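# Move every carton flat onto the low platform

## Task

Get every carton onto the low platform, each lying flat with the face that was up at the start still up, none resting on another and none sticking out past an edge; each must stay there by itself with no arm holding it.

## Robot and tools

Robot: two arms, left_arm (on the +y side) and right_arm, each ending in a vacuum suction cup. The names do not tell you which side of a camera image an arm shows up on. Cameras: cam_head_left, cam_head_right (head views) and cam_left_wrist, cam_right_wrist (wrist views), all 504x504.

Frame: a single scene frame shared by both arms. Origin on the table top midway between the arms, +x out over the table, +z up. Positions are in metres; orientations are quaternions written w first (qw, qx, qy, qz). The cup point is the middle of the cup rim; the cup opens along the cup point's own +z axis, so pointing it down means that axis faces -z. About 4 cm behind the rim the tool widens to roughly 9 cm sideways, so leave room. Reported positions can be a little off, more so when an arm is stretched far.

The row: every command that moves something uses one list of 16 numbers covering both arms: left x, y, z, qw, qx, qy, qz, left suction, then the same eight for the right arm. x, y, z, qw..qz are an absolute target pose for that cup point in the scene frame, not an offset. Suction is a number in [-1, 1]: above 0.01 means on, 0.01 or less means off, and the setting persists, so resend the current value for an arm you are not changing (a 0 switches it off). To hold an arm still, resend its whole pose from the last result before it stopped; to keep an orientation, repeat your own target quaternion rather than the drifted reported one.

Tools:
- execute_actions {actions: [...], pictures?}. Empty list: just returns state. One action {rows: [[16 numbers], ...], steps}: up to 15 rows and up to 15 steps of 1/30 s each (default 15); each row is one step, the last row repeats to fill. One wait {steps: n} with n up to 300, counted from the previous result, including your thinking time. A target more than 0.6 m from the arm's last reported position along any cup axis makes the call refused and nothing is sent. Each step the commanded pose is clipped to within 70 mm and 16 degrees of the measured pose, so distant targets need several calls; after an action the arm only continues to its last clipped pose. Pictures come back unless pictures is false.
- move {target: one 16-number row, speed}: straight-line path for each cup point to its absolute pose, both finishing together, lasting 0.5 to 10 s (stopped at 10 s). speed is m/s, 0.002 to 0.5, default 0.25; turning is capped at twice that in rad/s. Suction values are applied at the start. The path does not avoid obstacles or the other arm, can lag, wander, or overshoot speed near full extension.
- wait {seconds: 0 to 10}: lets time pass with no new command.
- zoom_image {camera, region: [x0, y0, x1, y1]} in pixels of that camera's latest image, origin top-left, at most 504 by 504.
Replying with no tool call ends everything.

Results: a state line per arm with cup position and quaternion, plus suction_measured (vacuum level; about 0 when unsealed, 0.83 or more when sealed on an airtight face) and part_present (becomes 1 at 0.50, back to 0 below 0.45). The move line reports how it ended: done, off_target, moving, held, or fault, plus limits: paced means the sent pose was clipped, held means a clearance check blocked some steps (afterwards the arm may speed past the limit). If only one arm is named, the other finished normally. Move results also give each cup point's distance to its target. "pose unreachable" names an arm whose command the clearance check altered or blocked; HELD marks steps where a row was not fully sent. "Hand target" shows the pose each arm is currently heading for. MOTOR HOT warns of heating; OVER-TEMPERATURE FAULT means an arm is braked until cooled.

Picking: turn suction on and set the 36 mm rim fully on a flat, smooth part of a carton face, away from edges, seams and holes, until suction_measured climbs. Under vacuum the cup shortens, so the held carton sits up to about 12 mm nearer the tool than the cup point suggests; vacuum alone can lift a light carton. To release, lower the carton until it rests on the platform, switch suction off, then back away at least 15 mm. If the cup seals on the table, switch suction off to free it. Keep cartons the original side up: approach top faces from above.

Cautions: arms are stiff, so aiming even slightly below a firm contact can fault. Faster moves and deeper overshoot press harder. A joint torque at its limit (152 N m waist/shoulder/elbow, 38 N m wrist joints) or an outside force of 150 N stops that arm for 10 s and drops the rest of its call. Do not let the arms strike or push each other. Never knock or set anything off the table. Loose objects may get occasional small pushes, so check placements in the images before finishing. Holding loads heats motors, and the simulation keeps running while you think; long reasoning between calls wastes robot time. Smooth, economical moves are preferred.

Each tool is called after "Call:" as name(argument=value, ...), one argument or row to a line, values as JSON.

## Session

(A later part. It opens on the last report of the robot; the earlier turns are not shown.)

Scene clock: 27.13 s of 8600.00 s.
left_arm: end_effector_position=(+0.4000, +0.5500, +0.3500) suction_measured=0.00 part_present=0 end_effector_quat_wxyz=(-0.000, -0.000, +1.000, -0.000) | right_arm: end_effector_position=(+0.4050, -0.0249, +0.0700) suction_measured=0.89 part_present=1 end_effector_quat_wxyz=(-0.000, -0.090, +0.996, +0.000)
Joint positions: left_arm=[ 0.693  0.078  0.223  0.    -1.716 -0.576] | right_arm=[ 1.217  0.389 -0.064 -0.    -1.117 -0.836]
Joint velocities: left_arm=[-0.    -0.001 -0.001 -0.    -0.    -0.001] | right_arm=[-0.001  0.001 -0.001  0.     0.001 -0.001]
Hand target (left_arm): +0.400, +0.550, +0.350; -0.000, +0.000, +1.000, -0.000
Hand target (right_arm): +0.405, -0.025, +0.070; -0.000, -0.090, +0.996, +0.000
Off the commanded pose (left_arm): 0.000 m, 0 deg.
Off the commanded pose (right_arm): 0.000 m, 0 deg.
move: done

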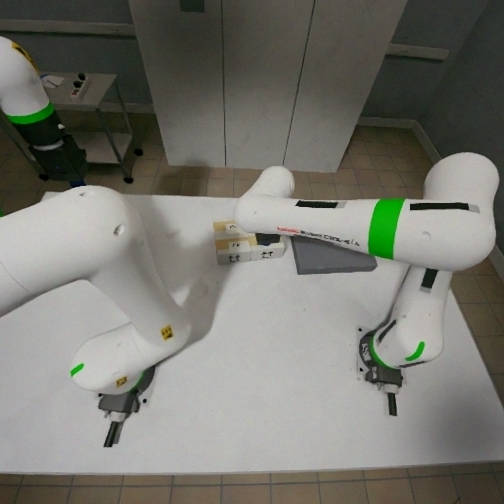

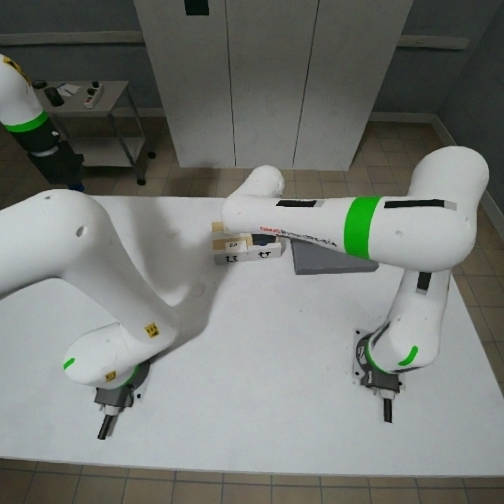

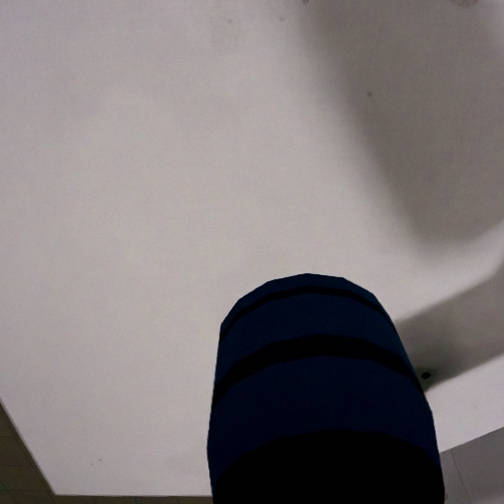

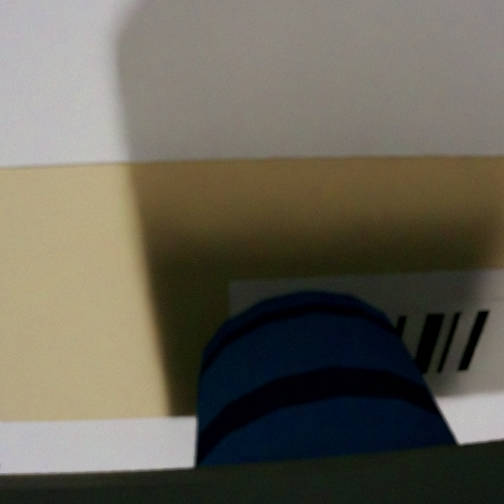

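Call:
move(
  target=[0.4,0.55,0.35,0,0,1,0,0,0.4,-0.03,0.15,0,-0.09,0.996,0,1],
  speed=0.2,
)

Call:
move(
  target=[0.4,0.55,0.35,0,0,1,0,0,0.365,-0.22,0.145,0,-0.043,0.999,0,1],
  speed=0.3,
)

Call:
move(
  target=[0.4,0.55,0.35,0,0,1,0,0,0.38,-0.376,0.135,0,-0.043,0.999,0,1],
  speed=0.3,
)

Call:
move(
  target=[0.4,0.55,0.35,0,0,1,0,0,0.38,-0.376,0.119,0,-0.043,0.999,0,1],
  speed=0.03,
)

Call:
move(
  target=[0.4,0.55,0.35,0,0,1,0,0,0.38,-0.376,0.119,0,-0.043,0.999,0,0],
)

Call:
move(
  target=[0.4,0.55,0.35,0,0,1,0,0,0.38,-0.376,0.17,0,-0.043,0.999,0,0],
)

Call:
zoom_image(
  camera="cam_head_left",
  region=[270,190,400,285],
)

Call:
move(
  target=[0.4,0.55,0.35,0,0,1,0,0,0.474,0.122,0.12,0,-0.09,0.996,0,0],
  speed=0.4,
)

Call:
move(
  target=[0.4,0.55,0.35,0,0,1,0,0,0.474,0.122,0.07,0,-0.09,0.996,0,1],
  speed=0.06,
)

Scene clock: 32.93 s of 8600.00 s.
left_arm: end_effector_position=(+0.4000, +0.5500, +0.3500) suction_measured=0.00 part_present=0 end_effector_quat_wxyz=(-0.000, -0.000, +1.000, -0.000) | right_arm: end_effector_position=(+0.4000, -0.0302, +0.1499) suction_measured=0.95 part_present=1 end_effector_quat_wxyz=(+0.000, -0.090, +0.996, -0.000)
Joint positions: left_arm=[ 0.693  0.078  0.223  0.    -1.716 -0.576] | right_arm=[ 1.22   0.301  0.017  0.    -1.287 -0.839]
Joint velocities: left_arm=[ 0.001 -0.001  0.001  0.    -0.     0.001] | right_arm=[ 0.001 -0.     0.002 -0.    -0.001  0.001]
Hand target (left_arm): +0.400, +0.550, +0.350; +0.000, +0.000, +1.000, -0.000
Hand target (right_arm): +0.400, -0.030, +0.150; +0.000, -0.090, +0.996, -0.000
Off the commanded pose (left_arm): 0.000 m, 0 deg.
Off the commanded pose (right_arm): 0.000 m, 0 deg.
After step 90, 1.97 s passed at rest.
move: done

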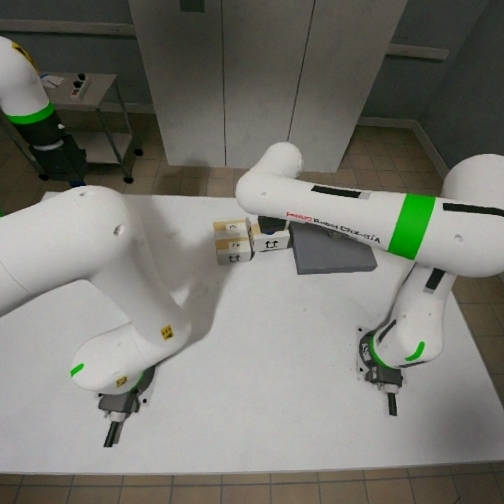

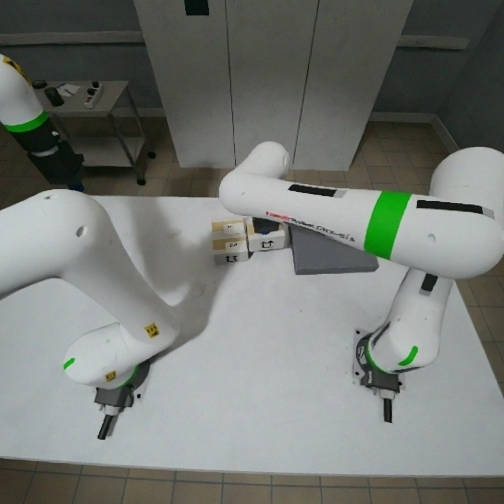

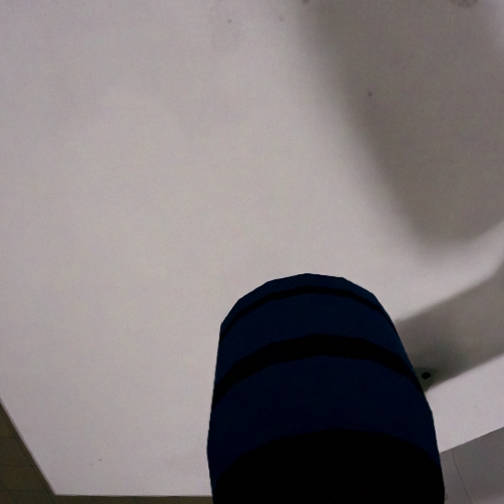

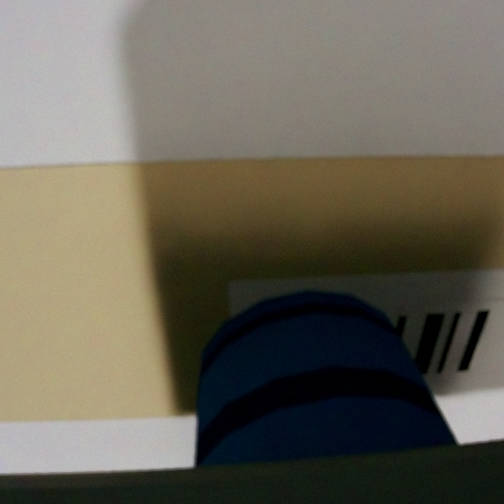

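Scene clock: 34.07 s of 8600.00 s.
left_arm: end_effector_position=(+0.4000, +0.5500, +0.3500) suction_measured=0.00 part_present=0 end_effector_quat_wxyz=(-0.000, +0.000, +1.000, -0.000) | right_arm: end_effector_position=(+0.3652, -0.2200, +0.1446) suction_measured=0.95 part_present=1 end_effector_quat_wxyz=(-0.000, -0.043, +0.999, -0.000)
Joint positions: left_arm=[ 0.693  0.078  0.223 -0.    -1.716 -0.576] | right_arm=[ 1.031 -0.047 -0.388 -0.    -1.23  -0.744]
Joint velocities: left_arm=[-0.  0. -0. -0.  0.  0.] | right_arm=[-0.003 -0.002 -0.001 -0.001 -0.001 -0.   ]
Hand target (left_arm): +0.400, +0.550, +0.350; -0.000, +0.000, +1.000, -0.000
Hand target (right_arm): +0.365, -0.220, +0.145; -0.000, -0.043, +0.999, -0.000
Off the commanded pose (left_arm): 0.000 m, 0 deg.
Off the commanded pose (right_arm): 0.000 m, 0 deg.
move: done

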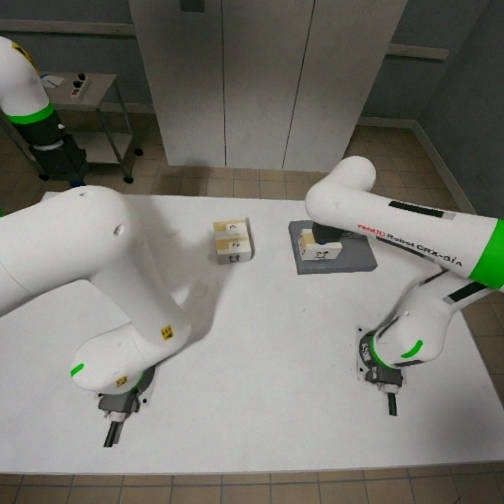

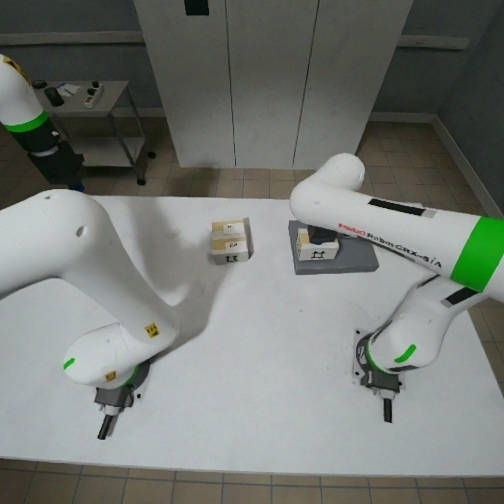

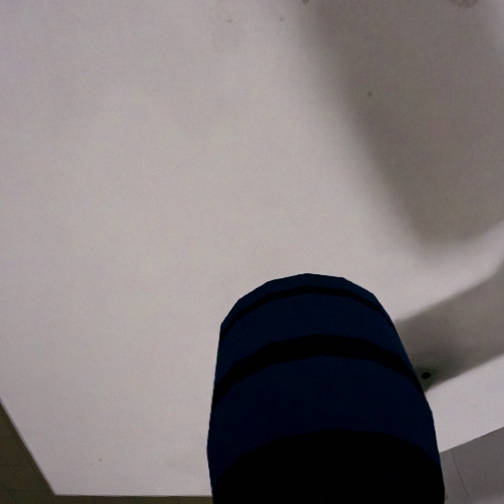

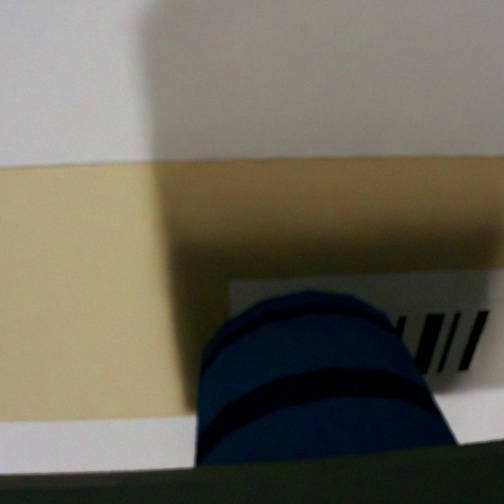

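Scene clock: 35.13 s of 8600.00 s.
left_arm: end_effector_position=(+0.4000, +0.5500, +0.3500) suction_measured=0.00 part_present=0 end_effector_quat_wxyz=(-0.000, +0.000, +1.000, -0.000) | right_arm: end_effector_position=(+0.3800, -0.3757, +0.1349) suction_measured=0.95 part_present=1 end_effector_quat_wxyz=(-0.000, -0.043, +0.999, +0.000)
Joint positions: left_arm=[ 0.693  0.078  0.223 -0.    -1.716 -0.576] | right_arm=[ 0.668 -0.129 -0.487 -0.    -1.213 -0.381]
Joint velocities: left_arm=[-0.  0.  0. -0.  0. -0.] | right_arm=[-0.003 -0.     0.001 -0.001 -0.005  0.003]
Hand target (left_arm): +0.400, +0.550, +0.350; +0.000, +0.000, +1.000, -0.000
Hand target (right_arm): +0.380, -0.376, +0.135; -0.000, -0.043, +0.999, +0.000
Off the commanded pose (left_arm): 0.000 m, 0 deg.
Off the commanded pose (right_arm): 0.000 m, 0 deg.
move: done

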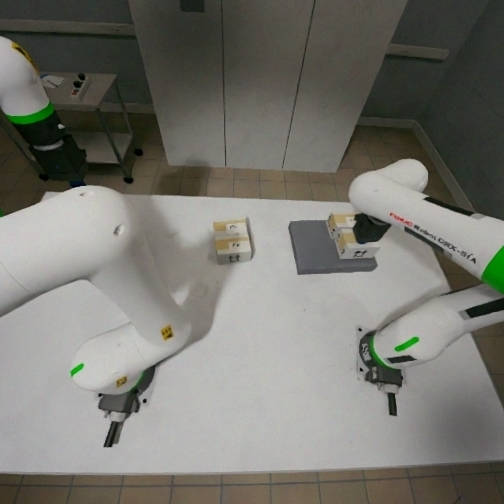

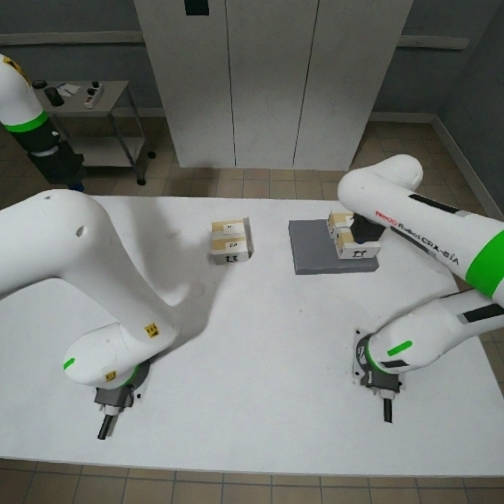

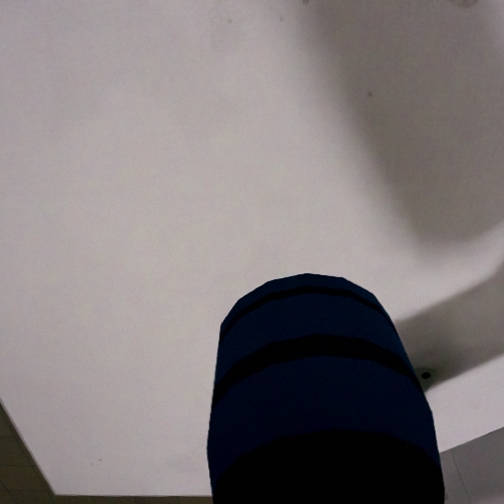

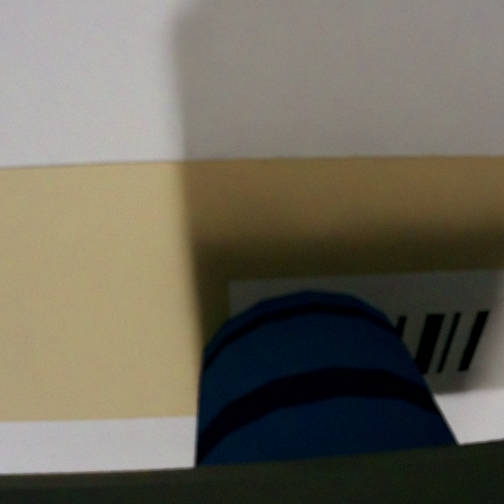

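Scene clock: 35.93 s of 8600.00 s.
left_arm: end_effector_position=(+0.4000, +0.5500, +0.3500) suction_measured=0.00 part_present=0 end_effector_quat_wxyz=(-0.000, +0.000, +1.000, -0.000) | right_arm: end_effector_position=(+0.3800, -0.3760, +0.1190) suction_measured=0.95 part_present=1 end_effector_quat_wxyz=(-0.000, -0.043, +0.999, +0.000)
Joint positions: left_arm=[ 0.693  0.078  0.223  0.    -1.716 -0.576] | right_arm=[ 0.667 -0.113 -0.513 -0.    -1.171 -0.38 ]
Joint velocities: left_arm=[-0.     0.001  0.    -0.    -0.     0.001] | right_arm=[-0.     0.    -0.001  0.     0.002 -0.001]
Hand target (left_arm): +0.400, +0.550, +0.350; +0.000, +0.000, +1.000, -0.000
Hand target (right_arm): +0.380, -0.376, +0.119; -0.000, -0.043, +0.999, +0.000
Off the commanded pose (left_arm): 0.000 m, 0 deg.
Off the commanded pose (right_arm): 0.000 m, 0 deg.
move: done

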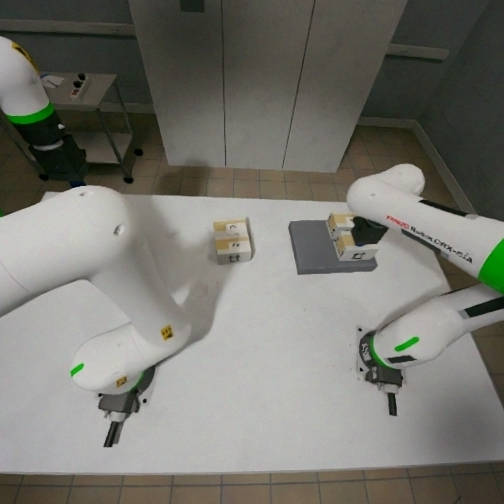

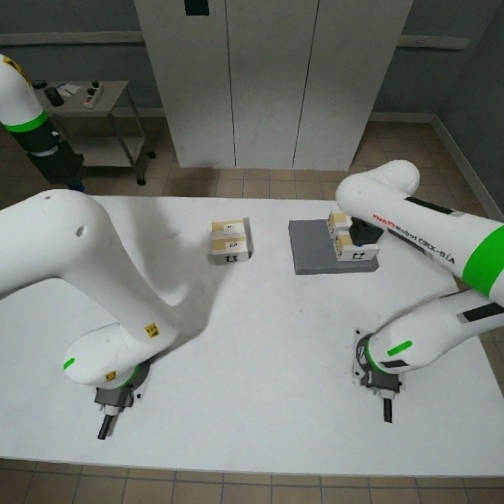

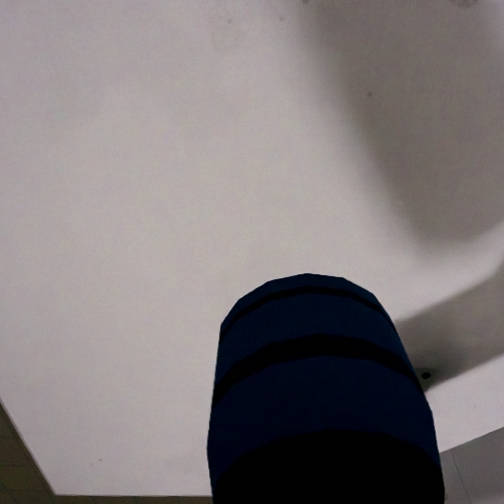

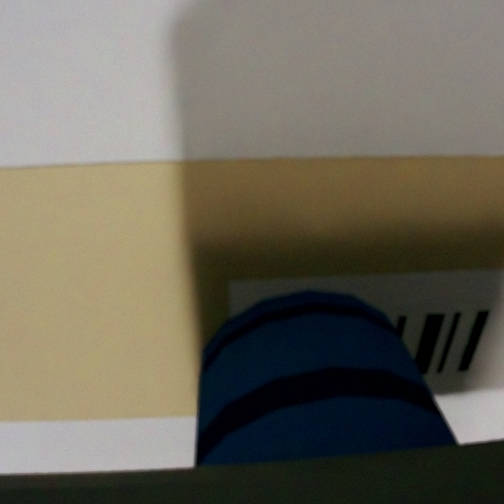

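Scene clock: 36.63 s of 8600.00 s.
left_arm: end_effector_position=(+0.4000, +0.5500, +0.3500) suction_measured=0.00 part_present=0 end_effector_quat_wxyz=(-0.000, +0.000, +1.000, -0.000) | right_arm: end_effector_position=(+0.3800, -0.3760, +0.1190) suction_measured=0.00 part_present=0 end_effector_quat_wxyz=(-0.000, -0.043, +0.999, -0.000)
Joint positions: left_arm=[ 0.693  0.078  0.223  0.    -1.716 -0.576] | right_arm=[ 0.667 -0.113 -0.513 -0.    -1.171 -0.38 ]
Joint velocities: left_arm=[ 0.001 -0.    -0.     0.002 -0.    -0.   ] | right_arm=[ 0.     0.001  0.001  0.    -0.002  0.002]
Hand target (left_arm): +0.400, +0.550, +0.350; +0.000, +0.000, +1.000, -0.000
Hand target (right_arm): +0.380, -0.376, +0.119; -0.000, -0.043, +0.999, +0.000
Off the commanded pose (left_arm): 0.000 m, 0 deg.
Off the commanded pose (right_arm): 0.000 m, 0 deg.
move: done

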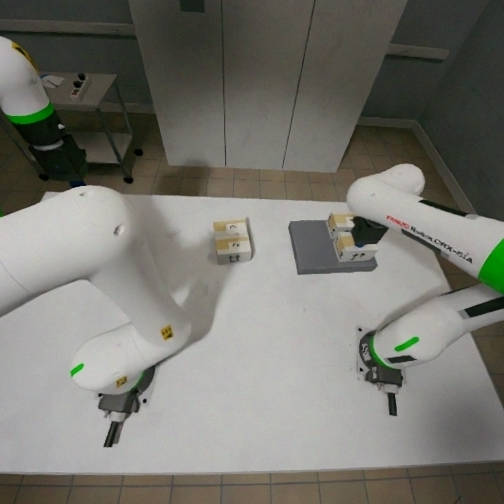

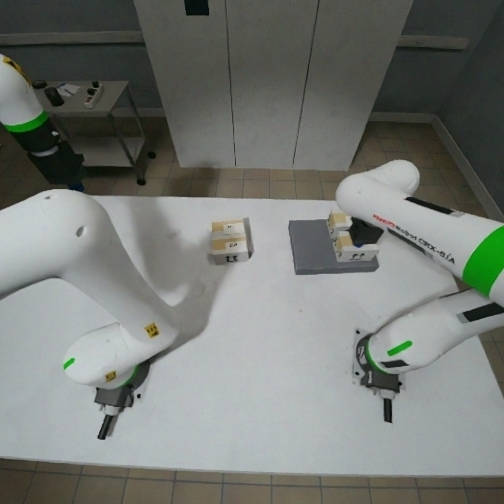

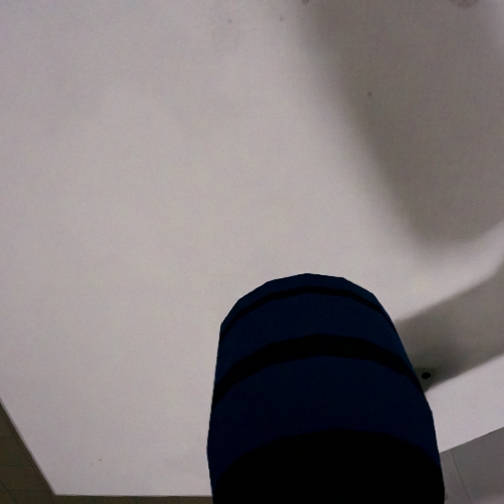

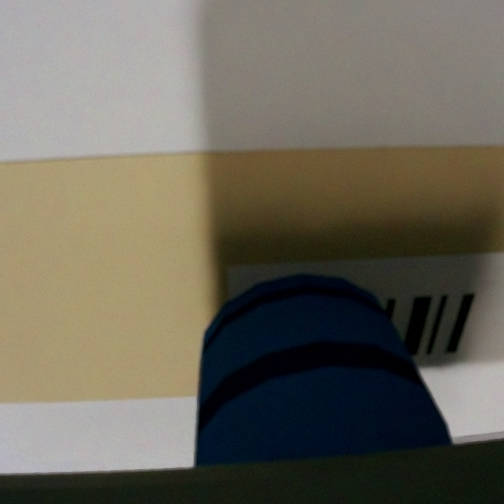

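Scene clock: 37.43 s of 8600.00 s.
left_arm: end_effector_position=(+0.4000, +0.5500, +0.3500) suction_measured=0.00 part_present=0 end_effector_quat_wxyz=(-0.000, +0.000, +1.000, -0.000) | right_arm: end_effector_position=(+0.3799, -0.3761, +0.1700) suction_measured=0.00 part_present=0 end_effector_quat_wxyz=(+0.000, -0.043, +0.999, -0.000)
Joint positions: left_arm=[ 0.693  0.078  0.223  0.    -1.716 -0.576] | right_arm=[ 0.667 -0.159 -0.427  0.    -1.303 -0.381]
Joint velocities: left_arm=[ 0.001 -0.    -0.001  0.001  0.     0.   ] | right_arm=[ 0.001 -0.     0.001  0.    -0.     0.   ]
Hand target (left_arm): +0.400, +0.550, +0.350; -0.000, -0.000, +1.000, -0.000
Hand target (right_arm): +0.380, -0.376, +0.170; +0.000, -0.043, +0.999, -0.000
Off the commanded pose (left_arm): 0.000 m, 0 deg.
Off the commanded pose (right_arm): 0.000 m, 0 deg.
move: done

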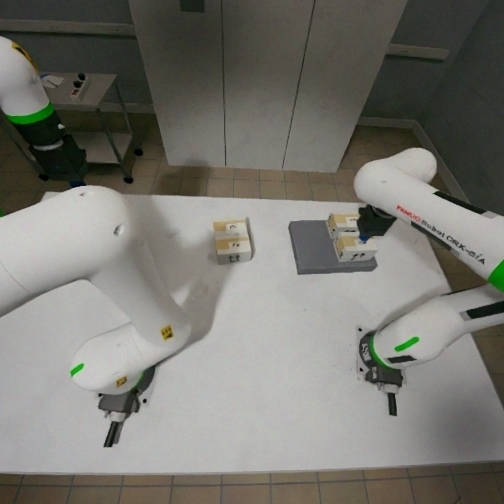

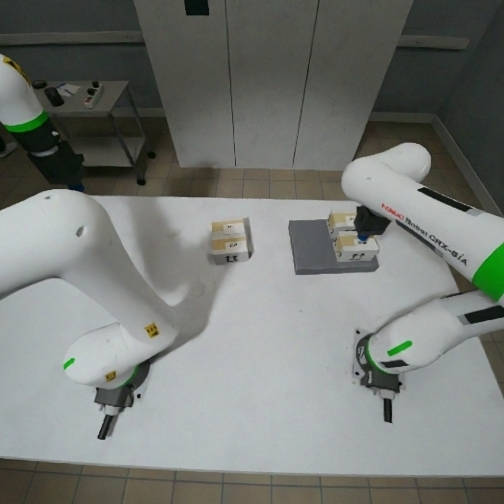

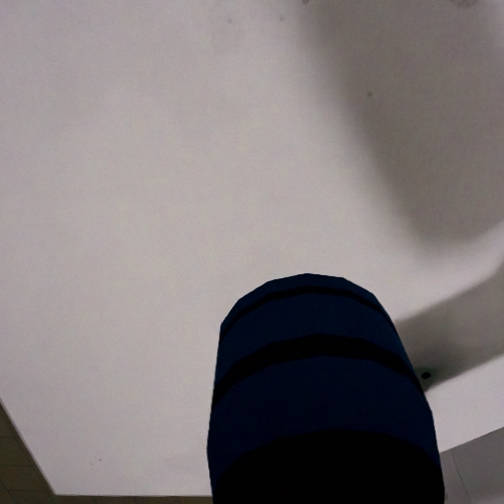

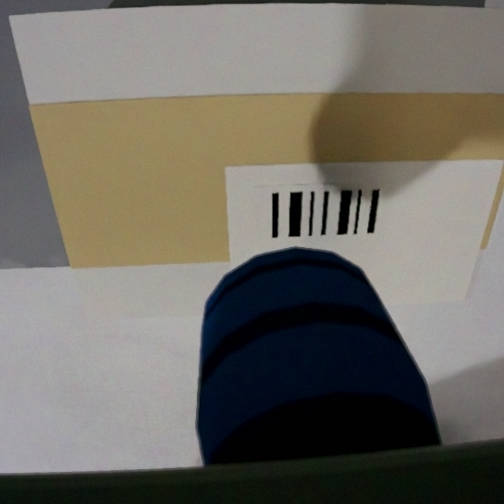

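Region (270, 190, 400, 285) of cam_head_left's 504x504 image, scaled by 3.877, with more detail than that image has; it fills the top 368 rows of this view, and the rest is white.

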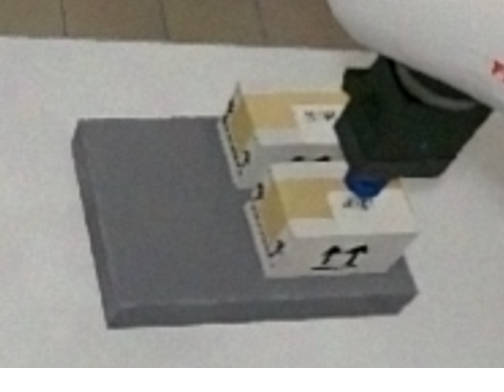

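Scene clock: 39.40 s of 8600.00 s.
left_arm: end_effector_position=(+0.4000, +0.5500, +0.3500) suction_measured=0.00 part_present=0 end_effector_quat_wxyz=(+0.000, +0.000, +1.000, -0.000) | right_arm: end_effector_position=(+0.4736, +0.1221, +0.1209) suction_measured=0.00 part_present=0 end_effector_quat_wxyz=(+0.001, -0.090, +0.996, +0.000)
Joint positions: left_arm=[ 0.693  0.078  0.223  0.    -1.716 -0.576] | right_arm=[ 1.245  0.732  0.584  0.001 -1.422 -0.864]
Joint velocities: left_arm=[ 0.     0.001 -0.     0.     0.     0.   ] | right_arm=[ 0.     0.004  0.007 -0.001 -0.006  0.   ]
Hand target (left_arm): +0.400, +0.550, +0.350; +0.000, +0.000, +1.000, +0.000
Hand target (right_arm): +0.474, +0.122, +0.121; +0.001, -0.090, +0.996, +0.000
Off the commanded pose (left_arm): 0.000 m, 0 deg.
Off the commanded pose (right_arm): 0.001 m, 0 deg.
move: done; limits=paced

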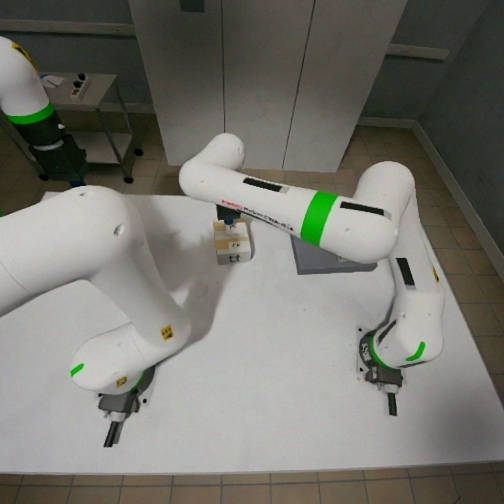

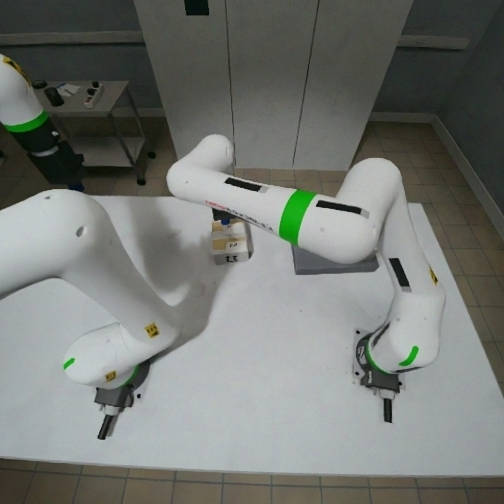

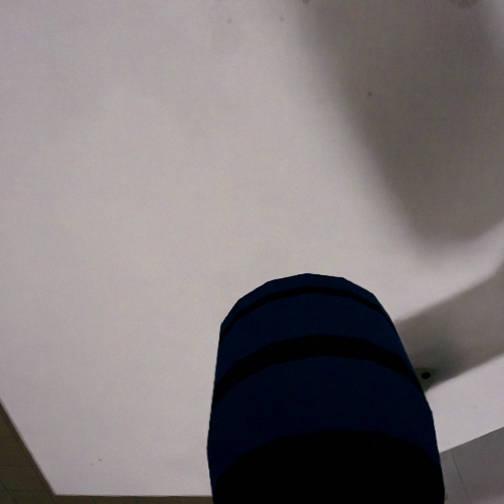

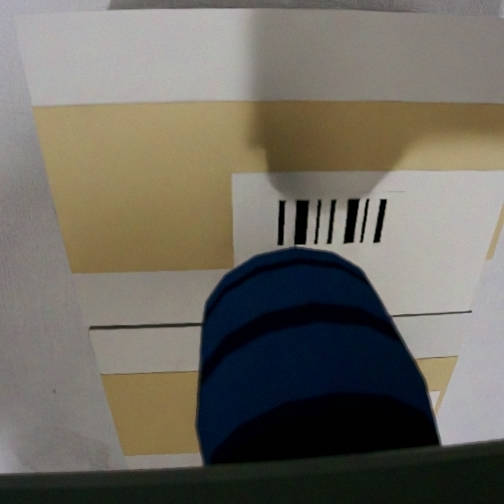

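Scene clock: 40.57 s of 8600.00 s.
left_arm: end_effector_position=(+0.4000, +0.5500, +0.3500) suction_measured=0.00 part_present=0 end_effector_quat_wxyz=(-0.000, -0.000, +1.000, -0.000) | right_arm: end_effector_position=(+0.4740, +0.1221, +0.0701) suction_measured=0.90 part_present=1 end_effector_quat_wxyz=(-0.000, -0.090, +0.996, +0.000)
Joint positions: left_arm=[ 0.693  0.078  0.223  0.    -1.716 -0.576] | right_arm=[ 1.244  0.762  0.515 -0.    -1.323 -0.862]
Joint velocities: left_arm=[ 0.001 -0.     0.001 -0.001  0.    -0.   ] | right_arm=[ 0.002  0.001 -0.001 -0.     0.002 -0.001]
Hand target (left_arm): +0.400, +0.550, +0.350; +0.000, +0.000, +1.000, -0.000
Hand target (right_arm): +0.474, +0.122, +0.070; -0.000, -0.090, +0.996, +0.000
Off the commanded pose (left_arm): 0.000 m, 0 deg.
Off the commanded pose (right_arm): 0.000 m, 0 deg.
move: done

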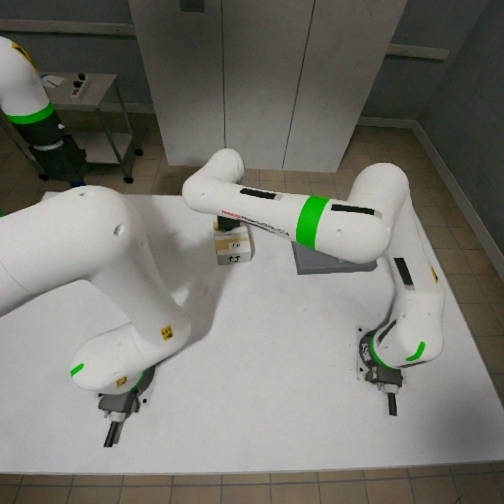

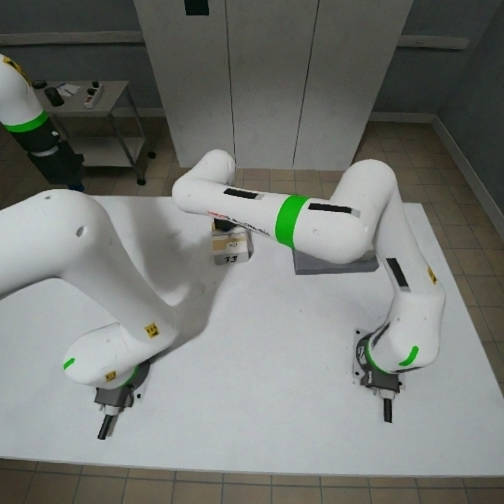

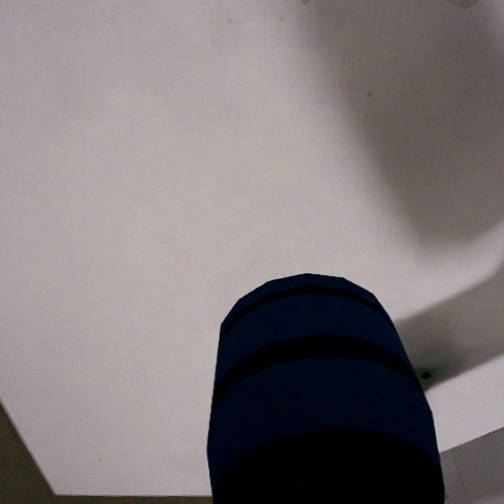

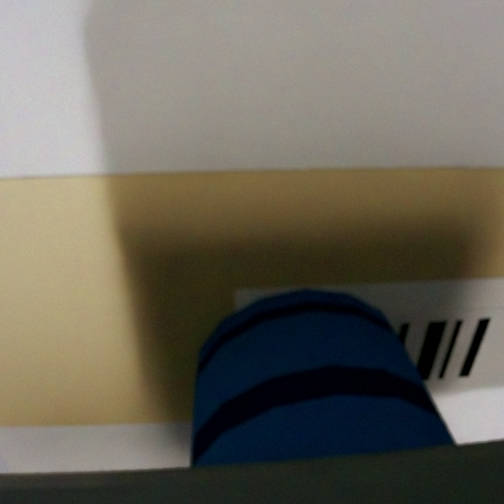

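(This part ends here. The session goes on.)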